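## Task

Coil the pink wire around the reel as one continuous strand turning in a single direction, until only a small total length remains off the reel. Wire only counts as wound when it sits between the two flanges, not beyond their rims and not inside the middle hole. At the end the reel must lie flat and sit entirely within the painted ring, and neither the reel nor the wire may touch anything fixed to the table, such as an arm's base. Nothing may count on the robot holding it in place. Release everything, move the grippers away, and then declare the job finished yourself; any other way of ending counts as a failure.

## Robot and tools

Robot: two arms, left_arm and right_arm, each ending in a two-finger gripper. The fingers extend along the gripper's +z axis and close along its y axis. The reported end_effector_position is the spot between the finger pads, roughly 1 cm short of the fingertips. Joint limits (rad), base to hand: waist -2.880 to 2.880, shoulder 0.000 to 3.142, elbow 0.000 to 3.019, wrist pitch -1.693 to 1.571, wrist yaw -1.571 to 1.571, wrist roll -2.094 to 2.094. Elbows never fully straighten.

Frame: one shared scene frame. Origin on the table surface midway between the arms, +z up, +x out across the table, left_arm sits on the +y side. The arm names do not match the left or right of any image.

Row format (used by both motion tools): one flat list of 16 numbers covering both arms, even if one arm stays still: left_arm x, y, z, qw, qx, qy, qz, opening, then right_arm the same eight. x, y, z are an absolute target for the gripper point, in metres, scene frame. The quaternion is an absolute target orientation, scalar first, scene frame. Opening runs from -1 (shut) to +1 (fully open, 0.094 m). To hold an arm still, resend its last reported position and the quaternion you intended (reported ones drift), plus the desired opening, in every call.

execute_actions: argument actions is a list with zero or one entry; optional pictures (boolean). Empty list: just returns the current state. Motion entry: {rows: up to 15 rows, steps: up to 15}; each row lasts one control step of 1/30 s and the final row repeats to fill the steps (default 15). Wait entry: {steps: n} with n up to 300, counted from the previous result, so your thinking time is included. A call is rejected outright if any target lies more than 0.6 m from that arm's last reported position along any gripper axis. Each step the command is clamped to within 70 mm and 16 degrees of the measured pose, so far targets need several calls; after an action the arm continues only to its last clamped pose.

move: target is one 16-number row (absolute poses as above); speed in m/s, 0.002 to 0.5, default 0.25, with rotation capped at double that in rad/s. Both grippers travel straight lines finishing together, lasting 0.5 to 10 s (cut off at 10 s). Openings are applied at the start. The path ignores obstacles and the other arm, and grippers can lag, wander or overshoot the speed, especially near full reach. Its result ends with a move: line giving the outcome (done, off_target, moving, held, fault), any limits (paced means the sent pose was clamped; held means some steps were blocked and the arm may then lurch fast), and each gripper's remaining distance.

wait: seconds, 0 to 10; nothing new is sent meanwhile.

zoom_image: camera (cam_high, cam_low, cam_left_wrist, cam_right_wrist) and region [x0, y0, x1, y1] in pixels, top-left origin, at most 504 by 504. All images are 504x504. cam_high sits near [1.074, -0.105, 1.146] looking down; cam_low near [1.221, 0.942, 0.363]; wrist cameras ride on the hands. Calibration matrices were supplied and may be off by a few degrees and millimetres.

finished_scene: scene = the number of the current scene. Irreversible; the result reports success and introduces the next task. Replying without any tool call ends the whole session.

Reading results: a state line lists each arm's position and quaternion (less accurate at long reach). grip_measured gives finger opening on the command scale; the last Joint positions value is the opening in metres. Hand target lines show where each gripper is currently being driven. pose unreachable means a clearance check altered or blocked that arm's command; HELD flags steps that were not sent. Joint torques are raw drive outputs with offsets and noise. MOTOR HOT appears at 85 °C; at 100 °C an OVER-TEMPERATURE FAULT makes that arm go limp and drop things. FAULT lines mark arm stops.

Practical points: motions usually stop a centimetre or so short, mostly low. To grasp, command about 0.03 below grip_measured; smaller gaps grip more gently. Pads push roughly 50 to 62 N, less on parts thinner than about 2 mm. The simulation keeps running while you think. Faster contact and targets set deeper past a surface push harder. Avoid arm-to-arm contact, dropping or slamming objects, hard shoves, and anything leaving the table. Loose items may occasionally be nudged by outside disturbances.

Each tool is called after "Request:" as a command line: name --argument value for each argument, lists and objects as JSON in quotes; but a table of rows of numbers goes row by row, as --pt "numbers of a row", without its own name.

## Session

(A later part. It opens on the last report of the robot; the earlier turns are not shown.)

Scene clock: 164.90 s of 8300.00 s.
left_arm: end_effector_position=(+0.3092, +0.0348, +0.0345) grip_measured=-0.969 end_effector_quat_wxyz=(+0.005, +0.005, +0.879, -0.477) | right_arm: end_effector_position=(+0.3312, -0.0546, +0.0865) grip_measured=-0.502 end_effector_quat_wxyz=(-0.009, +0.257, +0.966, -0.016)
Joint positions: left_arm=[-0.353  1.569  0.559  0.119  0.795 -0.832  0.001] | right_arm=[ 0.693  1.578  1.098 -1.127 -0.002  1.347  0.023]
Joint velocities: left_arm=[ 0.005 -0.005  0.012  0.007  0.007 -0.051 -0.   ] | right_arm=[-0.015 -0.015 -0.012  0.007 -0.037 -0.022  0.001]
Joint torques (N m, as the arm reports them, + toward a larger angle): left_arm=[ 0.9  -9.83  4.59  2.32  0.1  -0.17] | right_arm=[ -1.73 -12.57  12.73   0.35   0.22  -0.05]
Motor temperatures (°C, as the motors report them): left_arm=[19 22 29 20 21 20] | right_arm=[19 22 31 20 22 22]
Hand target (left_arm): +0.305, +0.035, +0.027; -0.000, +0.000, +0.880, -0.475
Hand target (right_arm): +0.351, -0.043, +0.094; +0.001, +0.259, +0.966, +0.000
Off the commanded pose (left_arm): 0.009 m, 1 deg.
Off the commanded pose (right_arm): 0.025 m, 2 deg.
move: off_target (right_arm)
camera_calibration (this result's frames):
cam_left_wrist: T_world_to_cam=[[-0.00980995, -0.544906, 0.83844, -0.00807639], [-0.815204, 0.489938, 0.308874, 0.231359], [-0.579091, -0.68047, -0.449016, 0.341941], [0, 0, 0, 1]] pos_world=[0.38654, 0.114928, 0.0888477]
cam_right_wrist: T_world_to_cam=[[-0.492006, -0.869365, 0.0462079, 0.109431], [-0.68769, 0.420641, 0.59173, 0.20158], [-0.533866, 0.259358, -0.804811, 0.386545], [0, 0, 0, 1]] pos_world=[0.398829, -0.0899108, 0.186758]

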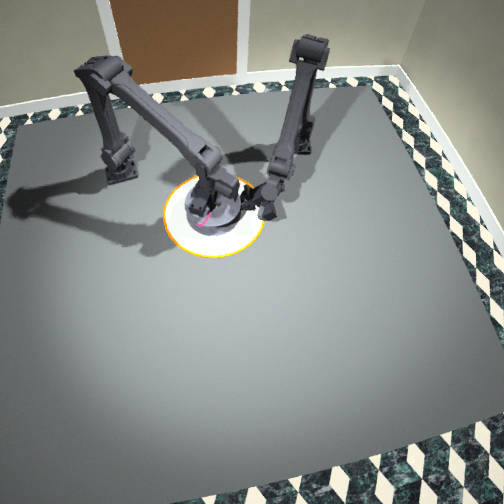

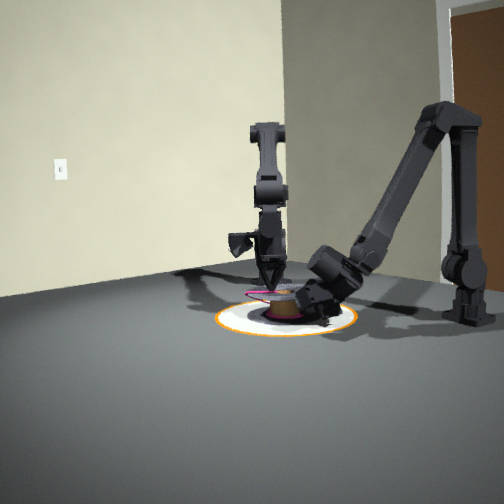

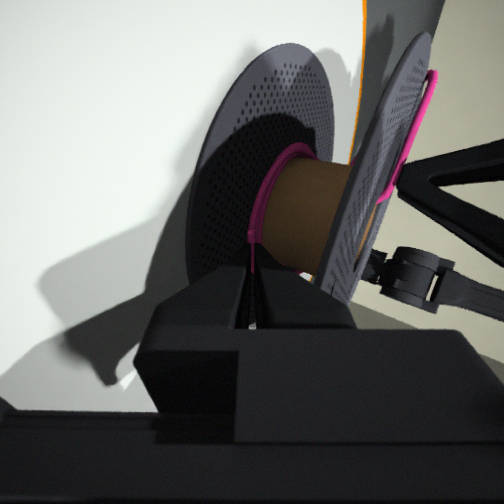

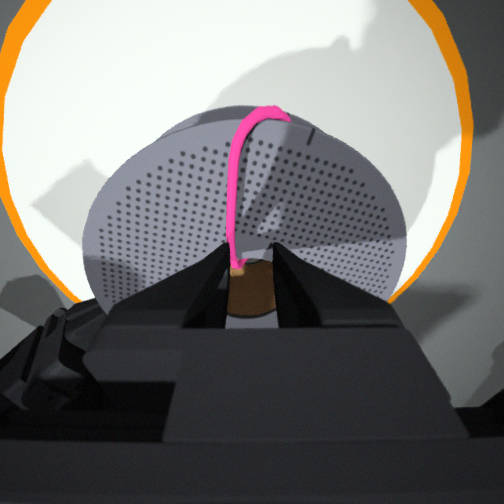

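Open wider, descend to flange, close.

Request:
execute_actions --actions '[{"rows":[[0.305,0.035,0.027,0,0,0.88,-0.475,-1, 0.352,-0.042,0.093,0,0.259,0.966,0,-0.1]],"steps":10}]' --pictures false

Request:
move --target '[0.305,0.035,0.027,0,0,0.88,-0.475,-1, 0.345,-0.046,0.078,0,0.259,0.966,0,-0.1]' --speed 0.02

Scene clock: 168.17 s of 8300.00 s.
left_arm: end_effector_position=(+0.3092, +0.0348, +0.0345) grip_measured=-0.969 end_effector_quat_wxyz=(+0.005, +0.005, +0.879, -0.477) | right_arm: end_effector_position=(+0.3312, -0.0546, +0.0864) grip_measured=-0.102 end_effector_quat_wxyz=(-0.009, +0.256, +0.966, -0.016)
Joint positions: left_arm=[-0.353  1.569  0.559  0.119  0.795 -0.832  0.001] | right_arm=[ 0.693  1.579  1.098 -1.127 -0.002  1.346  0.042]
Joint velocities: left_arm=[ 0.005 -0.005 -0.007 -0.012  0.007 -0.037 -0.   ] | right_arm=[-0.015  0.005 -0.022  0.002  0.051 -0.066 -0.001]
Joint torques (N m, as the arm reports them, + toward a larger angle): left_arm=[ 0.97 -9.81  4.59  2.3   0.09 -0.17] | right_arm=[ -1.51 -12.72  12.75   0.35   0.22  -0.06]
Motor temperatures (°C, as the motors report them): left_arm=[19 22 29 20 21 20] | right_arm=[19 22 32 20 22 22]
Hand target (left_arm): +0.305, +0.035, +0.027; -0.000, +0.000, +0.880, -0.475
Hand target (right_arm): +0.351, -0.043, +0.094; +0.001, +0.259, +0.966, +0.000
Off the commanded pose (left_arm): 0.009 m, 1 deg.
Off the commanded pose (right_arm): 0.025 m, 2 deg.
Steps of this call (steps 1 to 88: nothing new was sent; steps 89 to 98: all 10 steps of this action). Readings (end_effector_position):
89: left_arm (+0.3092, +0.0348, +0.0345) | right_arm (+0.3312, -0.0546, +0.0865)
90: left_arm (+0.3092, +0.0348, +0.0345) | right_arm (+0.3312, -0.0546, +0.0865)
92: left_arm (+0.3092, +0.0348, +0.0345) | right_arm (+0.3312, -0.0546, +0.0864)
96: left_arm (+0.3092, +0.0348, +0.0345) | right_arm (+0.3312, -0.0546, +0.0864)
98: the state above

Scene clock: 169.57 s of 8300.00 s.
left_arm: end_effector_position=(+0.3092, +0.0348, +0.0345) grip_measured=-0.969 end_effector_quat_wxyz=(+0.005, +0.005, +0.879, -0.477) | right_arm: end_effector_position=(+0.3380, -0.0472, +0.0848) grip_measured=-0.102 end_effector_quat_wxyz=(-0.000, +0.256, +0.967, +0.001)
Joint positions: left_arm=[-0.353  1.569  0.559  0.119  0.795 -0.832  0.001] | right_arm=[ 0.693  1.582  1.098 -1.085 -0.002  1.346  0.042]
Joint velocities: left_arm=[ 0.005 -0.005  0.002 -0.012  0.007  0.007 -0.001] | right_arm=[-0.005 -0.005  0.017  0.012 -0.037 -0.051 -0.001]
Joint torques (N m, as the arm reports them, + toward a larger angle): left_arm=[ 0.89 -9.79  4.59  2.31  0.1  -0.17] | right_arm=[ -0.96 -13.21   9.01   0.42   0.2    0.  ]
Motor temperatures (°C, as the motors report them): left_arm=[19 22 29 20 21 20] | right_arm=[19 22 32 20 22 22]
Hand target (left_arm): +0.305, +0.035, +0.027; -0.000, +0.000, +0.880, -0.475
Hand target (right_arm): +0.345, -0.046, +0.078; +0.000, +0.259, +0.966, -0.000
Off the commanded pose (left_arm): 0.009 m, 1 deg.
Off the commanded pose (right_arm): 0.010 m, 0 deg.
move: done
camera_calibration (this result's frames):
cam_left_wrist: T_world_to_cam=[[-0.00980995, -0.544906, 0.83844, -0.00807639], [-0.815204, 0.489938, 0.308874, 0.231359], [-0.579091, -0.68047, -0.449016, 0.341941], [0, 0, 0, 1]] pos_world=[0.38654, 0.114928, 0.0888477]
cam_right_wrist: T_world_to_cam=[[-0.491721, -0.870702, 0.00943675, 0.12225], [-0.7032, 0.403471, 0.585424, 0.209138], [-0.513537, 0.281229, -0.810673, 0.381521], [0, 0, 0, 1]] pos_world=[0.403104, -0.0852334, 0.185701]

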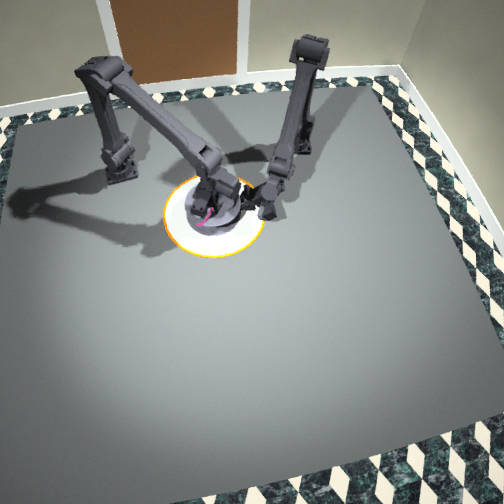

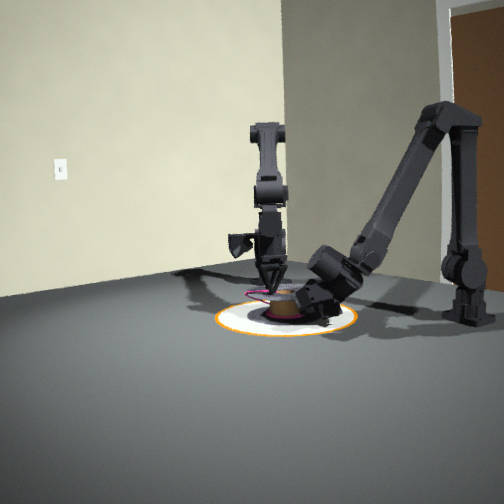

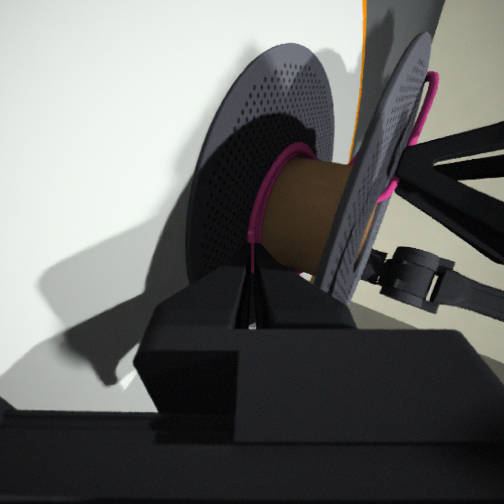

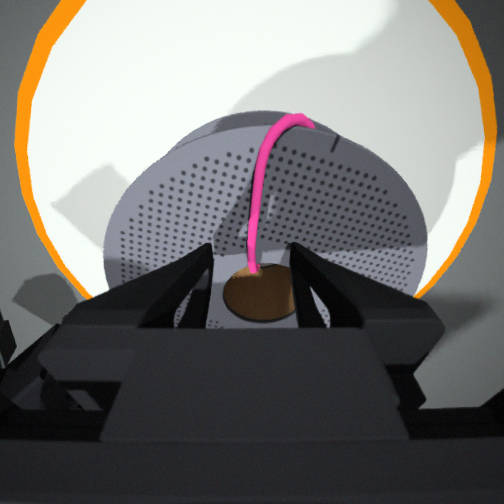

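Request:
move --target '[0.305,0.035,0.027,0,0,0.88,-0.475,-1, 0.343,-0.047,0.071,0,0.259,0.966,0,-0.4]' --speed 0.02

Request:
execute_actions --actions '[{"rows":[[0.305,0.035,0.027,0,0,0.88,-0.475,-1, 0.343,-0.047,0.071,0,0.259,0.966,0,-1]],"steps":15}]'

Scene clock: 172.40 s of 8300.00 s.
left_arm: end_effector_position=(+0.3092, +0.0348, +0.0345) grip_measured=-0.969 end_effector_quat_wxyz=(+0.005, +0.005, +0.879, -0.477) | right_arm: end_effector_position=(+0.3411, -0.0439, +0.0831) grip_measured=-0.398 end_effector_quat_wxyz=(+0.003, +0.256, +0.967, +0.008)
Joint positions: left_arm=[-0.353  1.569  0.559  0.119  0.795 -0.832  0.001] | right_arm=[ 0.693  1.586  1.098 -1.066 -0.002  1.346  0.028]
Joint velocities: left_arm=[ 0.005 -0.015  0.007  0.012  0.022  0.037  0.   ] | right_arm=[ 0.005 -0.005  0.002  0.002  0.022  0.022  0.001]
Joint torques (N m, as the arm reports them, + toward a larger angle): left_arm=[ 0.88 -9.84  4.6   2.31  0.1  -0.17] | right_arm=[ -0.76 -12.79   7.6    0.56   0.19   0.03]
Motor temperatures (°C, as the motors report them): left_arm=[19 22 29 20 21 20] | right_arm=[19 22 32 20 22 22]
Hand target (left_arm): +0.305, +0.035, +0.027; -0.000, +0.000, +0.880, -0.475
Hand target (right_arm): +0.343, -0.047, +0.071; -0.000, +0.259, +0.966, -0.000
Off the commanded pose (left_arm): 0.009 m, 1 deg.
Off the commanded pose (right_arm): 0.013 m, 1 deg.
move: off_target (right_arm)
camera_calibration (this result's frames):
cam_left_wrist: T_world_to_cam=[[-0.00980995, -0.544906, 0.83844, -0.00807639], [-0.815204, 0.489938, 0.308874, 0.231359], [-0.579091, -0.68047, -0.449016, 0.341941], [0, 0, 0, 1]] pos_world=[0.38654, 0.114928, 0.0888477]
cam_right_wrist: T_world_to_cam=[[-0.491742, -0.870724, -0.00542254, 0.127974], [-0.709232, 0.396911, 0.582625, 0.212953], [-0.505154, 0.290347, -0.812723, 0.378504], [0, 0, 0, 1]] pos_world=[0.405166, -0.0829905, 0.184241]

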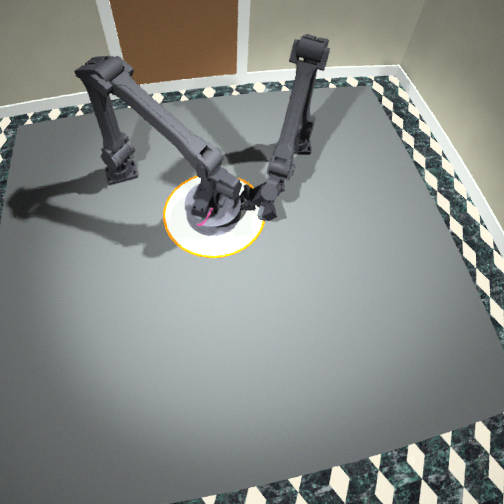

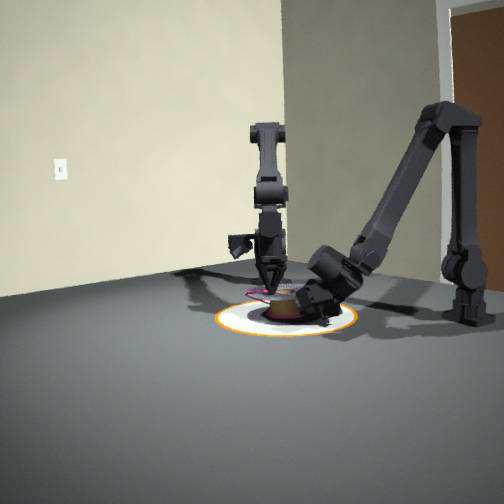

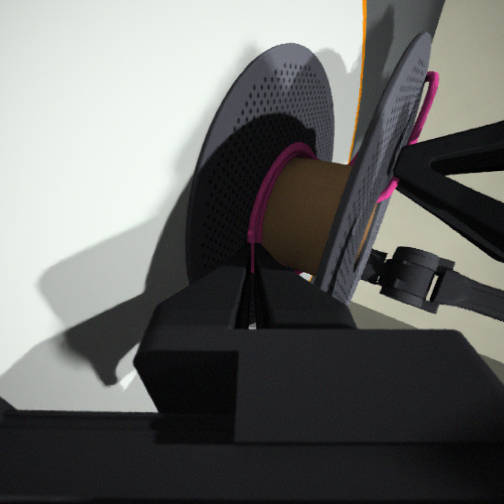

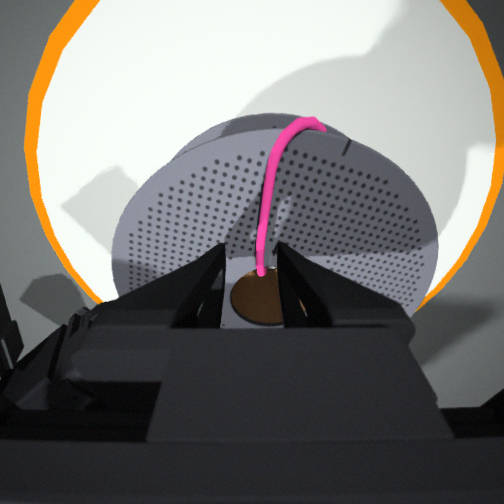

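Scene clock: 172.90 s of 8300.00 s.
left_arm: end_effector_position=(+0.3092, +0.0348, +0.0345) grip_measured=-0.969 end_effector_quat_wxyz=(+0.005, +0.005, +0.879, -0.477) | right_arm: end_effector_position=(+0.3411, -0.0439, +0.0831) grip_measured=-0.968 end_effector_quat_wxyz=(+0.003, +0.256, +0.967, +0.008)
Joint positions: left_arm=[-0.353  1.569  0.559  0.119  0.795 -0.832  0.001] | right_arm=[ 0.693  1.586  1.098 -1.066 -0.002  1.346  0.002]
Joint velocities: left_arm=[-0.015  0.005 -0.012 -0.007 -0.066  0.066 -0.   ] | right_arm=[ 0.005 -0.005 -0.022  0.007  0.081  0.037 -0.001]
Joint torques (N m, as the arm reports them, + toward a larger angle): left_arm=[ 0.9  -9.79  4.58  2.3   0.1  -0.17] | right_arm=[ -0.72 -13.11   7.55   0.56   0.18   0.03]
Motor temperatures (°C, as the motors report them): left_arm=[19 22 29 20 21 20] | right_arm=[19 22 32 20 22 22]
Hand target (left_arm): +0.305, +0.035, +0.027; -0.000, +0.000, +0.880, -0.475
Hand target (right_arm): +0.343, -0.047, +0.071; -0.000, +0.259, +0.966, +0.000
Off the commanded pose (left_arm): 0.009 m, 1 deg.
Off the commanded pose (right_arm): 0.013 m, 1 deg.
Steps of this call (steps 1 to 15: all 15 steps of this action). Readings (end_effector_position):
1: left_arm (+0.3092, +0.0348, +0.0345) | right_arm (+0.3411, -0.0439, +0.0831)
2: left_arm (+0.3092, +0.0348, +0.0345) | right_arm (+0.3411, -0.0439, +0.0831)
4: left_arm (+0.3092, +0.0348, +0.0345) | right_arm (+0.3411, -0.0439, +0.0831)
8: left_arm (+0.3092, +0.0348, +0.0345) | right_arm (+0.3411, -0.0439, +0.0831)
15: the state above
camera_calibration (this result's frames):
cam_left_wrist: T_world_to_cam=[[-0.00980995, -0.544906, 0.83844, -0.00807639], [-0.815204, 0.489938, 0.308874, 0.231359], [-0.579091, -0.68047, -0.449016, 0.341941], [0, 0, 0, 1]] pos_world=[0.38654, 0.114928, 0.0888477]
cam_right_wrist: T_world_to_cam=[[-0.491742, -0.870724, -0.00542254, 0.127974], [-0.709232, 0.396911, 0.582625, 0.212953], [-0.505154, 0.290347, -0.812723, 0.378504], [0, 0, 0, 1]] pos_world=[0.405166, -0.0829905, 0.184241]

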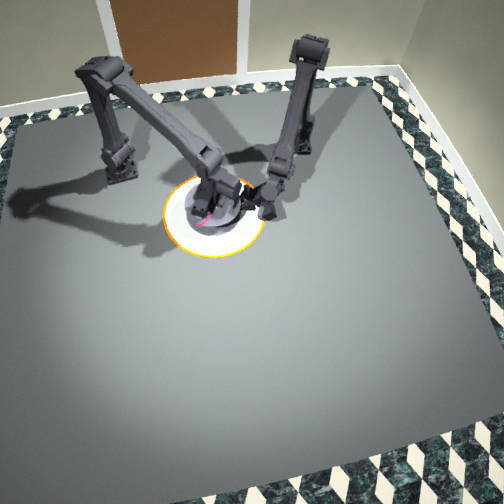

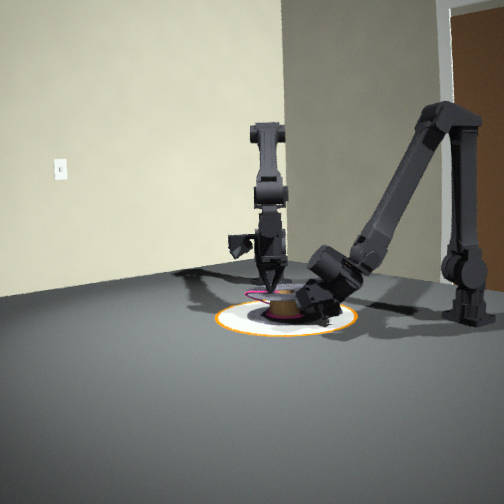

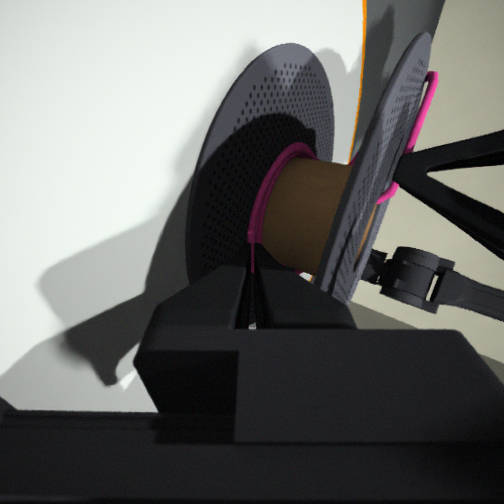

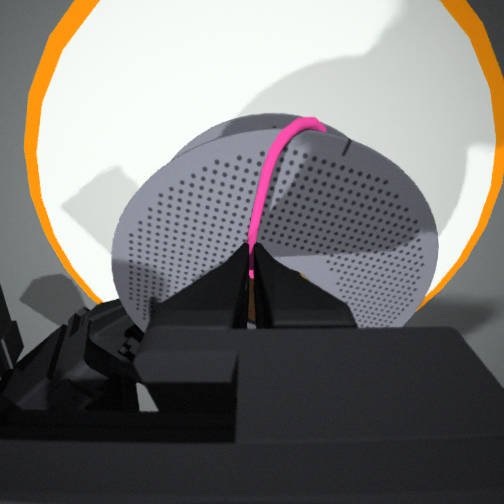

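Request:
move --target '[0.305,0.035,0.027,0,0,0.88,-0.475,-1, 0.38,-0.045,0.15,0,0.259,0.966,0,-1]' --speed 0.04

Request:
zoom_image --camera "cam_low" --region '[200, 240, 400, 340]'

Scene clock: 177.60 s of 8300.00 s.
left_arm: end_effector_position=(+0.3093, +0.0348, +0.0343) grip_measured=-0.969 end_effector_quat_wxyz=(+0.005, +0.005, +0.879, -0.477) | right_arm: end_effector_position=(+0.3617, -0.0546, +0.1308) grip_measured=-0.968 end_effector_quat_wxyz=(-0.011, +0.258, +0.966, -0.018)
Joint positions: left_arm=[-0.353  1.57   0.559  0.119  0.795 -0.832  0.001] | right_arm=[ 0.643  1.586  1.234 -1.262 -0.001  1.299  0.002]
Joint velocities: left_arm=[-0.005 -0.015 -0.007  0.002  0.007 -0.066  0.   ] | right_arm=[ 0.005 -0.005  0.002  0.002  0.022  0.022 -0.   ]
Joint torques (N m, as the arm reports them, + toward a larger angle): left_arm=[ 0.89 -9.77  4.58  2.31  0.12 -0.17] | right_arm=[ -0.77 -15.62  13.89  -0.39   0.18  -0.07]
Motor temperatures (°C, as the motors report them): left_arm=[19 22 29 20 21 20] | right_arm=[19 22 32 20 22 22]
Hand target (left_arm): +0.305, +0.035, +0.027; -0.000, +0.000, +0.880, -0.475
Hand target (right_arm): +0.379, -0.047, +0.150; +0.000, +0.259, +0.966, +0.000
Off the commanded pose (left_arm): 0.008 m, 1 deg.
Off the commanded pose (right_arm): 0.028 m, 2 deg.
move: off_target (right_arm)
camera_calibration (this result's frames):
cam_left_wrist: T_world_to_cam=[[-0.009535, -0.545501, 0.838056, -0.00790383], [-0.815434, 0.489329, 0.309233, 0.231529], [-0.578772, -0.68043, -0.449486, 0.341841], [0, 0, 0, 1]] pos_world=[0.386569, 0.114994, 0.0886804]
cam_right_wrist: T_world_to_cam=[[-0.494404, -0.867673, 0.052046, 0.122595], [-0.683111, 0.42487, 0.594008, 0.194609], [-0.537517, 0.258126, -0.802774, 0.439383], [0, 0, 0, 1]] pos_world=[0.429727, -0.089728, 0.230746]

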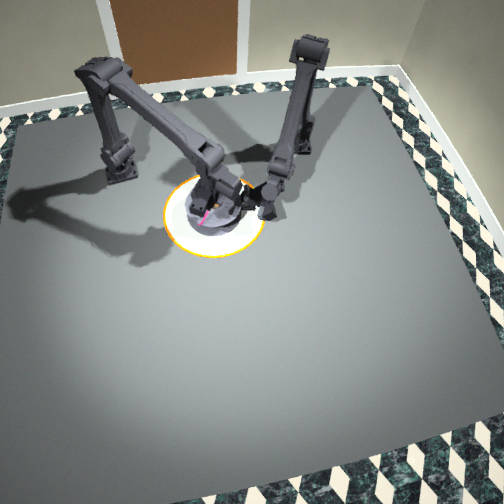

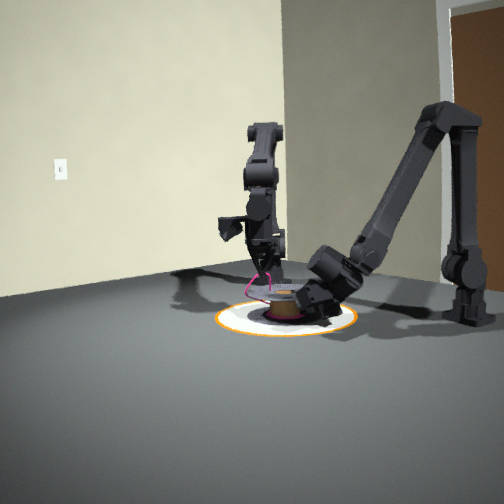

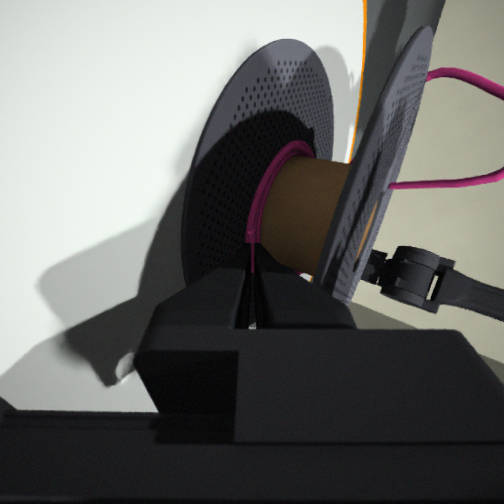

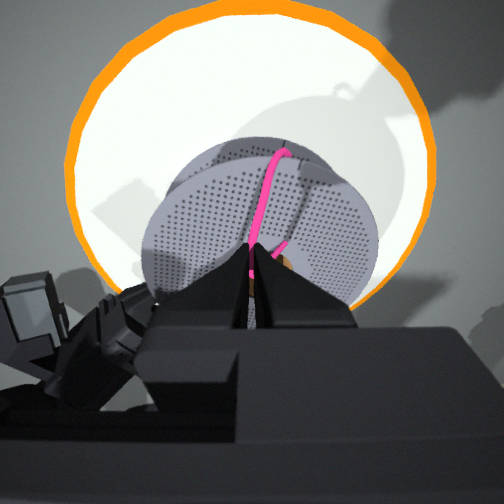

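Region (200, 240, 400, 340) of cam_low's 504x504 image, scaled by 2.520, with more detail than that image has.

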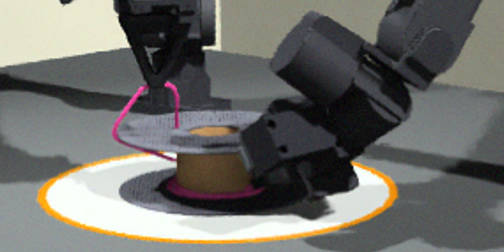

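Request:
move --target '[0.305,0.035,0.027,0,0,0.88,-0.475,-1, 0.45,-0.045,0.14,0,0.574,0.819,0,-1]' --speed 0.05

Request:
move --target '[0.305,0.035,0.027,0,0,0.88,-0.475,-1, 0.445,-0.04,0.05,0,0.574,0.819,0,-1]' --speed 0.05

Request:
zoom_image --camera "cam_low" --region '[180, 240, 380, 340]'

Scene clock: 189.23 s of 8300.00 s.
left_arm: end_effector_position=(+0.3093, +0.0348, +0.0343) grip_measured=-0.969 end_effector_quat_wxyz=(+0.005, +0.005, +0.879, -0.477) | right_arm: end_effector_position=(+0.4298, -0.0516, +0.1304) grip_measured=-0.968 end_effector_quat_wxyz=(-0.004, +0.562, +0.827, -0.011)
Joint positions: left_arm=[-0.353  1.57   0.559  0.119  0.795 -0.832  0.001] | right_arm=[ 0.551  1.705  1.383 -1.273 -0.001  1.879  0.002]
Joint velocities: left_arm=[-0.015 -0.005 -0.007 -0.017  0.007 -0.051 -0.   ] | right_arm=[-0.005  0.005 -0.017 -0.007 -0.095 -0.007  0.001]
Joint torques (N m, as the arm reports them, + toward a larger angle): left_arm=[ 0.87 -9.85  4.58  2.32  0.12 -0.17] | right_arm=[ -1.53 -15.68  14.14  -0.5    0.19   0.17]
Motor temperatures (°C, as the motors report them): left_arm=[19 22 29 20 21 20] | right_arm=[19 22 34 20 21 22]
Hand target (left_arm): +0.305, +0.035, +0.027; -0.000, +0.000, +0.880, -0.475
Hand target (right_arm): +0.449, -0.047, +0.141; +0.001, +0.574, +0.819, +0.001
Off the commanded pose (left_arm): 0.008 m, 1 deg.
Off the commanded pose (right_arm): 0.023 m, 2 deg.
After step 90, 1.33 s passed at rest.
move: off_target (right_arm)
camera_calibration (this result's frames):
cam_left_wrist: T_world_to_cam=[[-0.009535, -0.545501, 0.838056, -0.00790383], [-0.815434, 0.489329, 0.309233, 0.231529], [-0.578772, -0.68043, -0.449486, 0.341841], [0, 0, 0, 1]] pos_world=[0.386569, 0.114994, 0.0886804]
cam_right_wrist: T_world_to_cam=[[-0.927931, -0.371247, 0.0334497, 0.373264], [-0.284635, 0.763657, 0.579492, 0.088158], [-0.240679, 0.528208, -0.814291, 0.362746], [0, 0, 0, 1]] pos_world=[0.458761, -0.120355, 0.231809]

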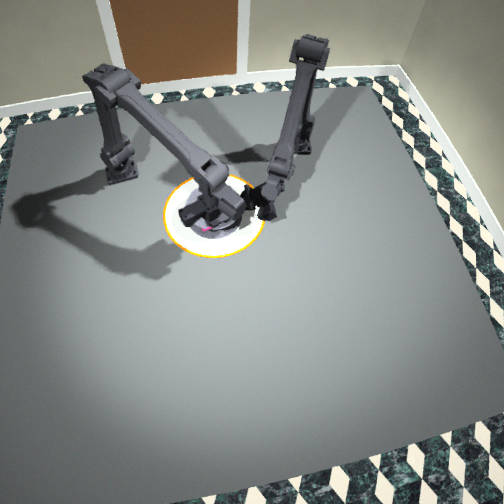

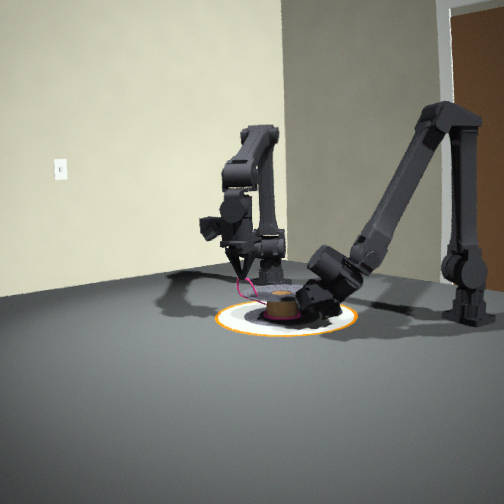

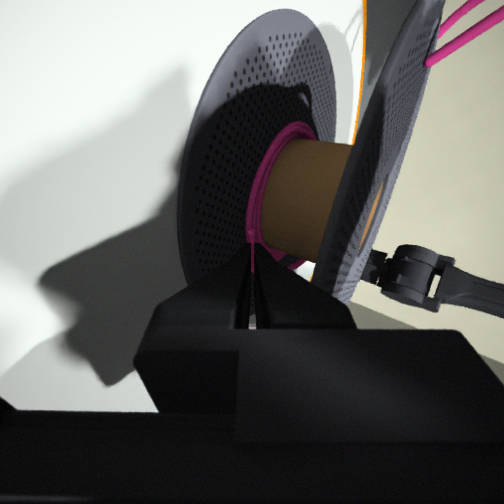

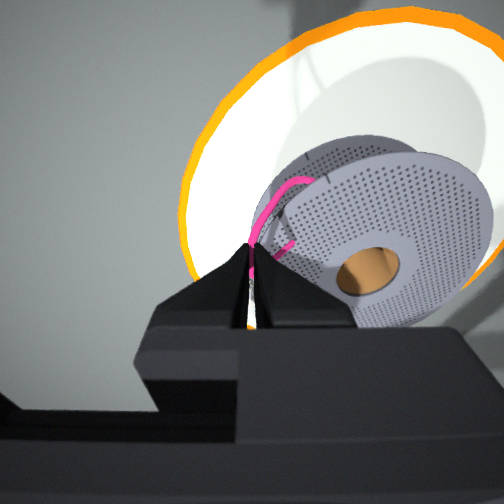

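Scene clock: 191.23 s of 8300.00 s.
left_arm: end_effector_position=(+0.3093, +0.0348, +0.0343) grip_measured=-0.969 end_effector_quat_wxyz=(+0.005, +0.005, +0.879, -0.477) | right_arm: end_effector_position=(+0.4470, -0.0375, +0.0651) grip_measured=-0.968 end_effector_quat_wxyz=(+0.002, +0.569, +0.822, +0.010)
Joint positions: left_arm=[-0.353  1.57   0.559  0.119  0.795 -0.832  0.001] | right_arm=[ 0.551  1.798  1.327 -1.08  -0.001  1.896  0.002]
Joint velocities: left_arm=[-0.005  0.005  0.002 -0.007 -0.022  0.051 -0.   ] | right_arm=[-0.005  0.005  0.012  0.012 -0.066 -0.022  0.   ]
Joint torques (N m, as the arm reports them, + toward a larger angle): left_arm=[ 0.85 -9.8   4.61  2.3   0.13 -0.17] | right_arm=[ -0.2  -16.54   7.49   0.48   0.18   0.17]
Motor temperatures (°C, as the motors report them): left_arm=[19 22 29 20 21 20] | right_arm=[19 22 34 20 21 22]
Hand target (left_arm): +0.305, +0.035, +0.027; -0.000, +0.000, +0.880, -0.475
Hand target (right_arm): +0.445, -0.040, +0.050; +0.000, +0.574, +0.819, -0.000
Off the commanded pose (left_arm): 0.008 m, 1 deg.
Off the commanded pose (right_arm): 0.015 m, 1 deg.
move: off_target (right_arm)
camera_calibration (this result's frames):
cam_left_wrist: T_world_to_cam=[[-0.009535, -0.545501, 0.838056, -0.00790383], [-0.815434, 0.489329, 0.309233, 0.231529], [-0.578772, -0.68043, -0.449486, 0.341841], [0, 0, 0, 1]] pos_world=[0.386569, 0.114994, 0.0886804]
cam_right_wrist: T_world_to_cam=[[-0.934468, -0.355966, -0.00754685, 0.402833], [-0.291438, 0.752552, 0.590533, 0.122045], [-0.20453, 0.554034, -0.806978, 0.290632], [0, 0, 0, 1]] pos_world=[0.471446, -0.10947, 0.165502]

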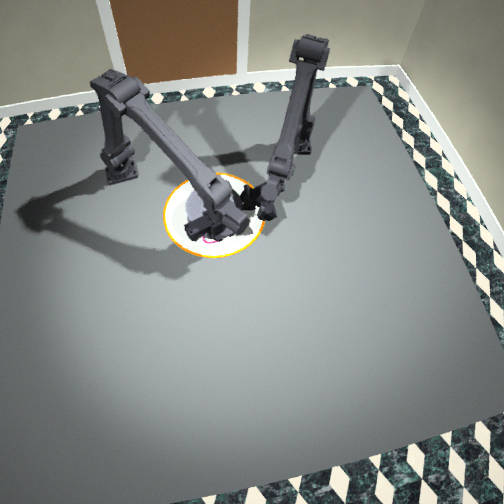

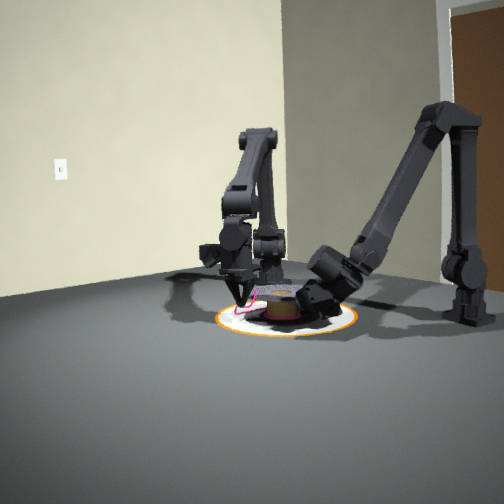

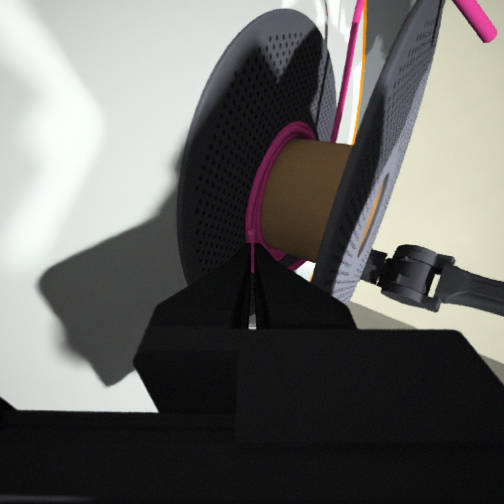

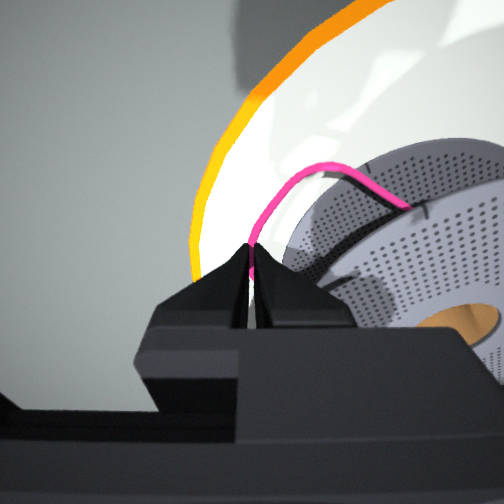

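Region (180, 240, 380, 340) of cam_low's 504x504 image, scaled by 2.520, with more detail than that image has.

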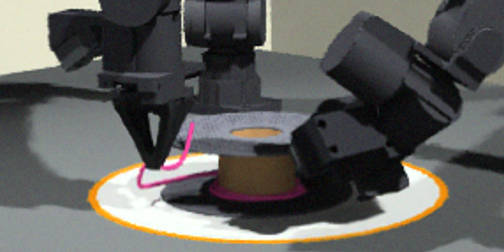

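Request:
move --target '[0.305,0.035,0.027,0,0,0.88,-0.475,-1, 0.49,-0.05,0.06,0,0.6,0.8,0,-1]' --speed 0.03

Request:
zoom_image --camera "cam_low" --region '[180, 240, 380, 340]'

Scene clock: 195.17 s of 8300.00 s.
left_arm: end_effector_position=(+0.3093, +0.0348, +0.0343) grip_measured=-0.969 end_effector_quat_wxyz=(+0.005, +0.005, +0.879, -0.477) | right_arm: end_effector_position=(+0.4698, -0.0549, +0.0545) grip_measured=-0.968 end_effector_quat_wxyz=(-0.003, +0.591, +0.807, -0.009)
Joint positions: left_arm=[-0.353  1.57   0.559  0.119  0.795 -0.832  0.001] | right_arm=[ 0.498  1.85   1.372 -1.112 -0.001  1.896  0.002]
Joint velocities: left_arm=[-0.015  0.015  0.002 -0.002 -0.051  0.007 -0.001] | right_arm=[-0.005 -0.005  0.002 -0.017 -0.081 -0.007 -0.   ]
Joint torques (N m, as the arm reports them, + toward a larger angle): left_arm=[ 0.87 -9.81  4.58  2.31  0.13 -0.17] | right_arm=[ -1.53 -17.05  13.05  -0.44   0.16   0.13]
Motor temperatures (°C, as the motors report them): left_arm=[19 22 29 20 21 20] | right_arm=[19 22 33 20 21 22]
Hand target (left_arm): +0.305, +0.035, +0.027; -0.000, +0.000, +0.880, -0.475
Hand target (right_arm): +0.489, -0.051, +0.061; +0.000, +0.600, +0.800, +0.001
Off the commanded pose (left_arm): 0.008 m, 1 deg.
Off the commanded pose (right_arm): 0.022 m, 2 deg.
move: off_target (right_arm)
camera_calibration (this result's frames):
cam_left_wrist: T_world_to_cam=[[-0.009535, -0.545501, 0.838056, -0.00790383], [-0.815434, 0.489329, 0.309233, 0.231529], [-0.578772, -0.68043, -0.449486, 0.341841], [0, 0, 0, 1]] pos_world=[0.386569, 0.114994, 0.0886804]
cam_right_wrist: T_world_to_cam=[[-0.951804, -0.305331, 0.0290066, 0.426725], [-0.232645, 0.780362, 0.580441, 0.122507], [-0.199862, 0.545718, -0.813785, 0.294099], [0, 0, 0, 1]] pos_world=[0.493439, -0.125803, 0.155848]

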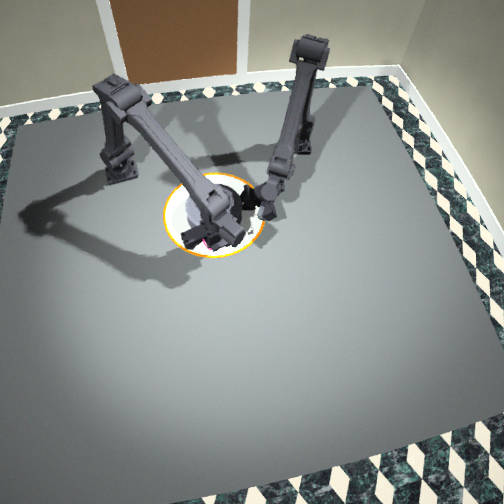

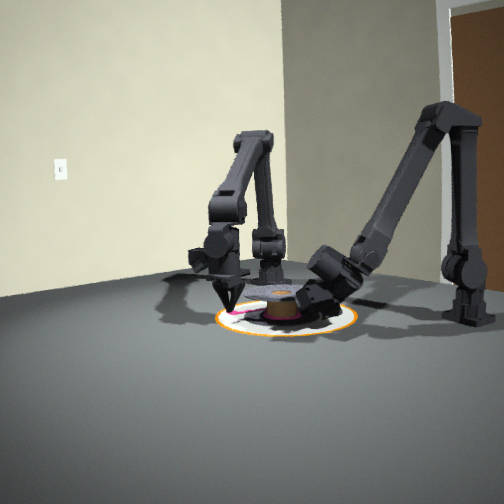

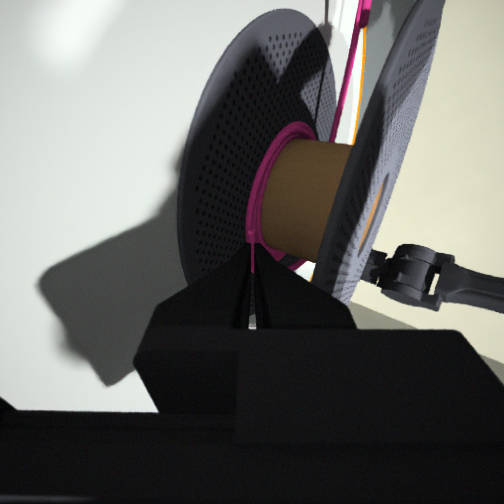

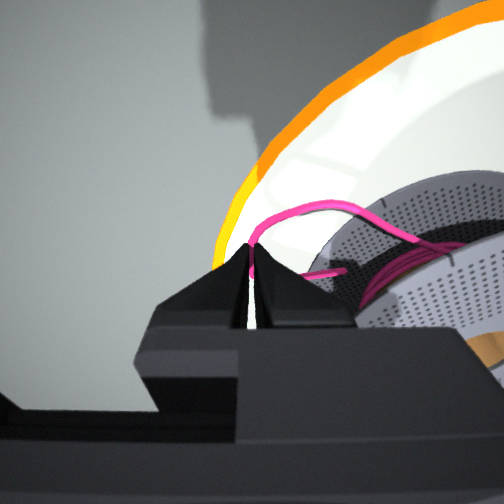

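Region (180, 240, 380, 340) of cam_low's 504x504 image, scaled by 2.520, with more detail than that image has.

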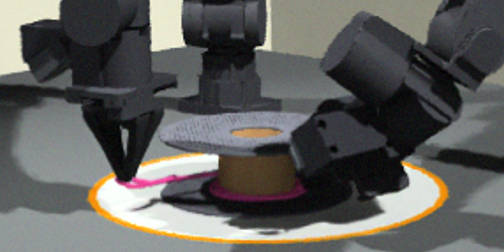

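Request:
execute_actions --actions '[{"rows":[[0.305,0.035,0.027,0,0,0.88,-0.475,-0.85, 0.49,-0.05,0.06,0,0.6,0.8,0,-1]],"steps":10}]' --pictures false

Request:
move --target '[0.305,0.14,0.10,0,0,0.88,-0.475,-0.85, 0.49,-0.05,0.06,0,0.6,0.8,0,-1]' --speed 0.08

Request:
move --target '[0.30,0.25,0.2,0,0,1,0,-0.85, 0.455,0.02,0.03,0,0.5,0.866,0,-1]' --speed 0.1

Scene clock: 199.67 s of 8300.00 s.
left_arm: end_effector_position=(+0.3091, +0.0351, +0.0337) grip_measured=-0.853 end_effector_quat_wxyz=(+0.005, +0.004, +0.879, -0.476) | right_arm: end_effector_position=(+0.4698, -0.0549, +0.0545) grip_measured=-0.968 end_effector_quat_wxyz=(-0.003, +0.591, +0.807, -0.009)
Joint positions: left_arm=[-0.353  1.57   0.558  0.119  0.793 -0.832  0.007] | right_arm=[ 0.498  1.85   1.372 -1.112 -0.001  1.896  0.002]
Joint velocities: left_arm=[ 0.005  0.015 -0.007  0.007  0.022  0.022 -0.   ] | right_arm=[-0.005  0.005 -0.002 -0.017 -0.066 -0.022 -0.002]
Joint torques (N m, as the arm reports them, + toward a larger angle): left_arm=[ 0.86 -9.89  4.64  2.32  0.18 -0.17] | right_arm=[ -1.45 -17.01  13.2   -0.45   0.18   0.13]
Motor temperatures (°C, as the motors report them): left_arm=[19 22 29 20 21 20] | right_arm=[19 22 34 20 21 22]
Hand target (left_arm): +0.305, +0.035, +0.027; -0.000, +0.000, +0.880, -0.475
Hand target (right_arm): +0.489, -0.051, +0.060; +0.000, +0.600, +0.800, +0.001
Off the commanded pose (left_arm): 0.008 m, 1 deg.
Off the commanded pose (right_arm): 0.022 m, 2 deg.
Steps of this call (steps 1 to 90: nothing new was sent; then 1.17 s passed at rest; steps 91 to 100: all 10 steps of this action). Readings (end_effector_position):
91: left_arm (+0.3094, +0.0349, +0.0342) | right_arm (+0.4698, -0.0549, +0.0545)
92: left_arm (+0.3091, +0.0351, +0.0337) | right_arm (+0.4698, -0.0549, +0.0545)
94: left_arm (+0.3091, +0.0351, +0.0337) | right_arm (+0.4698, -0.0549, +0.0545)
98: left_arm (+0.3091, +0.0351, +0.0337) | right_arm (+0.4698, -0.0549, +0.0545)
100: the state above

Scene clock: 201.93 s of 8300.00 s.
left_arm: end_effector_position=(+0.2971, +0.1412, +0.0911) grip_measured=-0.853 end_effector_quat_wxyz=(-0.008, -0.007, +0.882, -0.471) | right_arm: end_effector_position=(+0.4698, -0.0549, +0.0545) grip_measured=-0.968 end_effector_quat_wxyz=(-0.003, +0.591, +0.807, -0.009)
Joint positions: left_arm=[-0.056  1.284  0.548 -0.493  0.938 -0.442  0.007] | right_arm=[ 0.498  1.85   1.372 -1.112 -0.001  1.896  0.002]
Joint velocities: left_arm=[-0.005 -0.005  0.012 -0.012  0.066  0.022  0.   ] | right_arm=[-0.005  0.005 -0.012 -0.002  0.022 -0.037  0.   ]
Joint torques (N m, as the arm reports them, + toward a larger angle): left_arm=[ 2.16 -8.42  8.85 -0.12  0.55  0.15] | right_arm=[ -1.48 -16.98  13.2   -0.46   0.18   0.13]
Motor temperatures (°C, as the motors report them): left_arm=[19 22 29 20 22 20] | right_arm=[19 22 34 20 21 22]
Hand target (left_arm): +0.305, +0.142, +0.100; +0.002, -0.000, +0.881, -0.473
Hand target (right_arm): +0.489, -0.051, +0.060; +0.000, +0.600, +0.800, +0.001
Off the commanded pose (left_arm): 0.012 m, 1 deg.
Off the commanded pose (right_arm): 0.022 m, 2 deg.
move: off_target (left_arm, right_arm)
camera_calibration (this result's frames):
cam_left_wrist: T_world_to_cam=[[0.0234671, -0.557166, 0.83007, -0.00507639], [-0.8085, 0.477796, 0.343567, 0.148433], [-0.588028, -0.679174, -0.439256, 0.434433], [0, 0, 0, 1]] pos_world=[0.375586, 0.221306, 0.144044]
cam_right_wrist: T_world_to_cam=[[-0.951804, -0.305331, 0.0290066, 0.426725], [-0.232645, 0.780362, 0.580441, 0.122507], [-0.199862, 0.545718, -0.813785, 0.294099], [0, 0, 0, 1]] pos_world=[0.493439, -0.125803, 0.155848]

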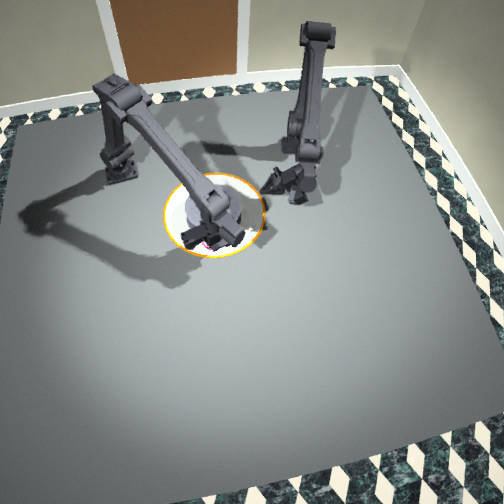

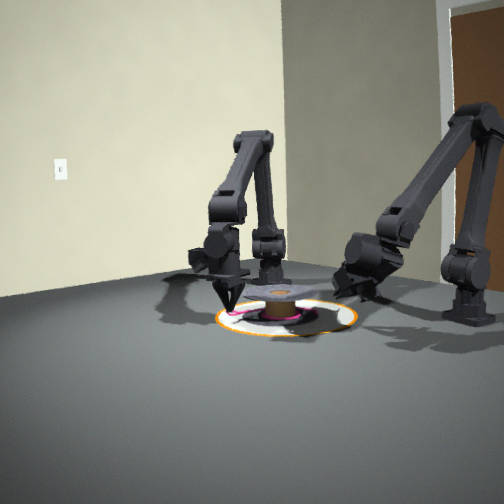

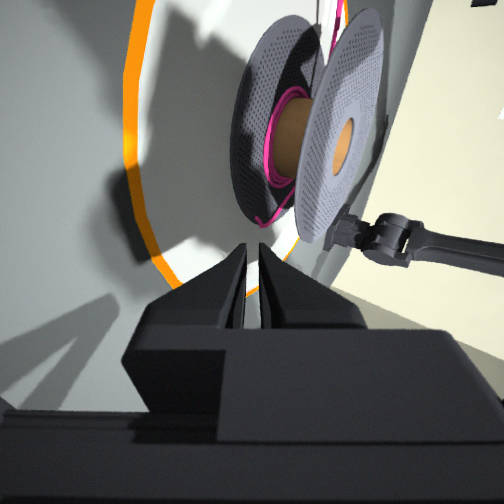

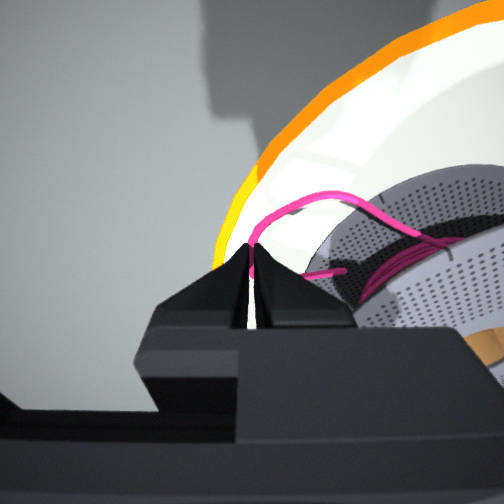

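Scene clock: 207.13 s of 8300.00 s.
left_arm: end_effector_position=(+0.2855, +0.2574, +0.1785) grip_measured=-0.853 end_effector_quat_wxyz=(-0.012, -0.003, +1.000, +0.003) | right_arm: end_effector_position=(+0.4440, -0.0014, +0.0282) grip_measured=-0.968 end_effector_quat_wxyz=(-0.006, +0.511, +0.860, -0.018)
Joint positions: left_arm=[-0.157  1.113  0.913 -1.396  0.002 -0.358  0.007] | right_arm=[ 0.606  1.925  1.41  -1.093 -0.001  1.813  0.002]
Joint velocities: left_arm=[-0.015 -0.015  0.002 -0.012 -0.007  0.007 -0.   ] | right_arm=[-0.015 -0.005  0.002 -0.017 -0.007  0.022 -0.001]
Joint torques (N m, as the arm reports them, + toward a larger angle): left_arm=[ 0.42 -7.23 13.51 -0.86 -0.24 -0.27] | right_arm=[  1.35 -17.53  12.64   0.39   0.17  -0.06]
Motor temperatures (°C, as the motors report them): left_arm=[19 22 31 20 21 20] | right_arm=[19 23 34 20 21 22]
Hand target (left_arm): +0.297, +0.250, +0.199; +0.007, -0.005, +1.000, -0.002
Hand target (right_arm): +0.455, +0.020, +0.031; -0.000, +0.500, +0.866, -0.000
Off the commanded pose (left_arm): 0.027 m, 2 deg.
Off the commanded pose (right_arm): 0.024 m, 3 deg.
move: off_target (left_arm, right_arm)
camera_calibration (this result's frames):
cam_left_wrist: T_world_to_cam=[[0.00900352, -0.999932, -0.00743328, 0.25502], [-0.798508, -0.0116641, 0.601871, 0.130549], [-0.601917, 0.00051657, -0.798558, 0.438035], [0, 0, 0, 1]] pos_world=[0.365609, 0.256299, 0.273118]
cam_right_wrist: T_world_to_cam=[[-0.875344, -0.48109, 0.0482315, 0.384533], [-0.368545, 0.728467, 0.577504, 0.150399], [-0.312966, 0.487739, -0.814962, 0.2885], [0, 0, 0, 1]] pos_world=[0.482318, -0.0652783, 0.129714]

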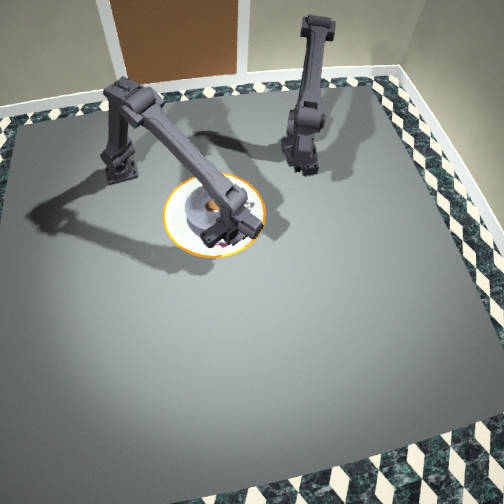

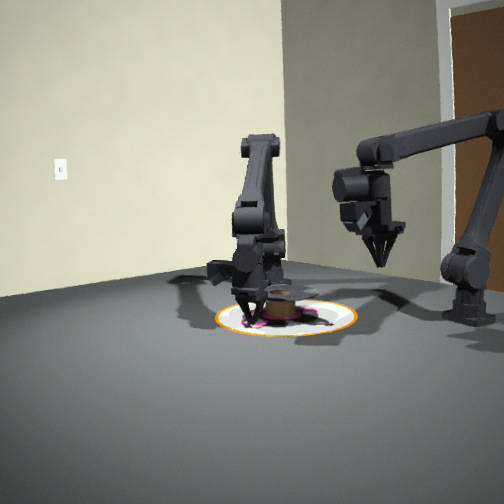

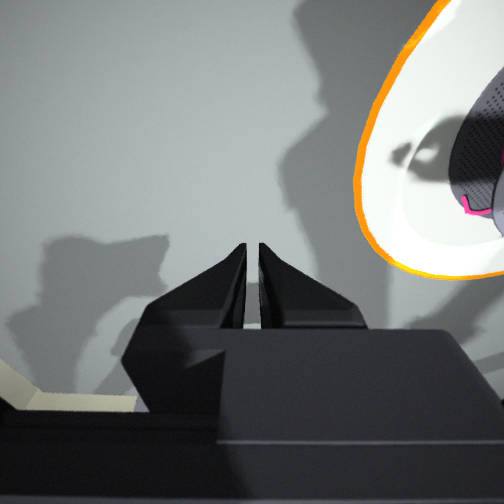

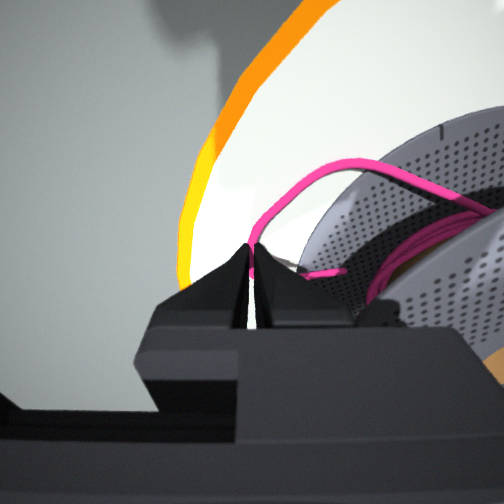

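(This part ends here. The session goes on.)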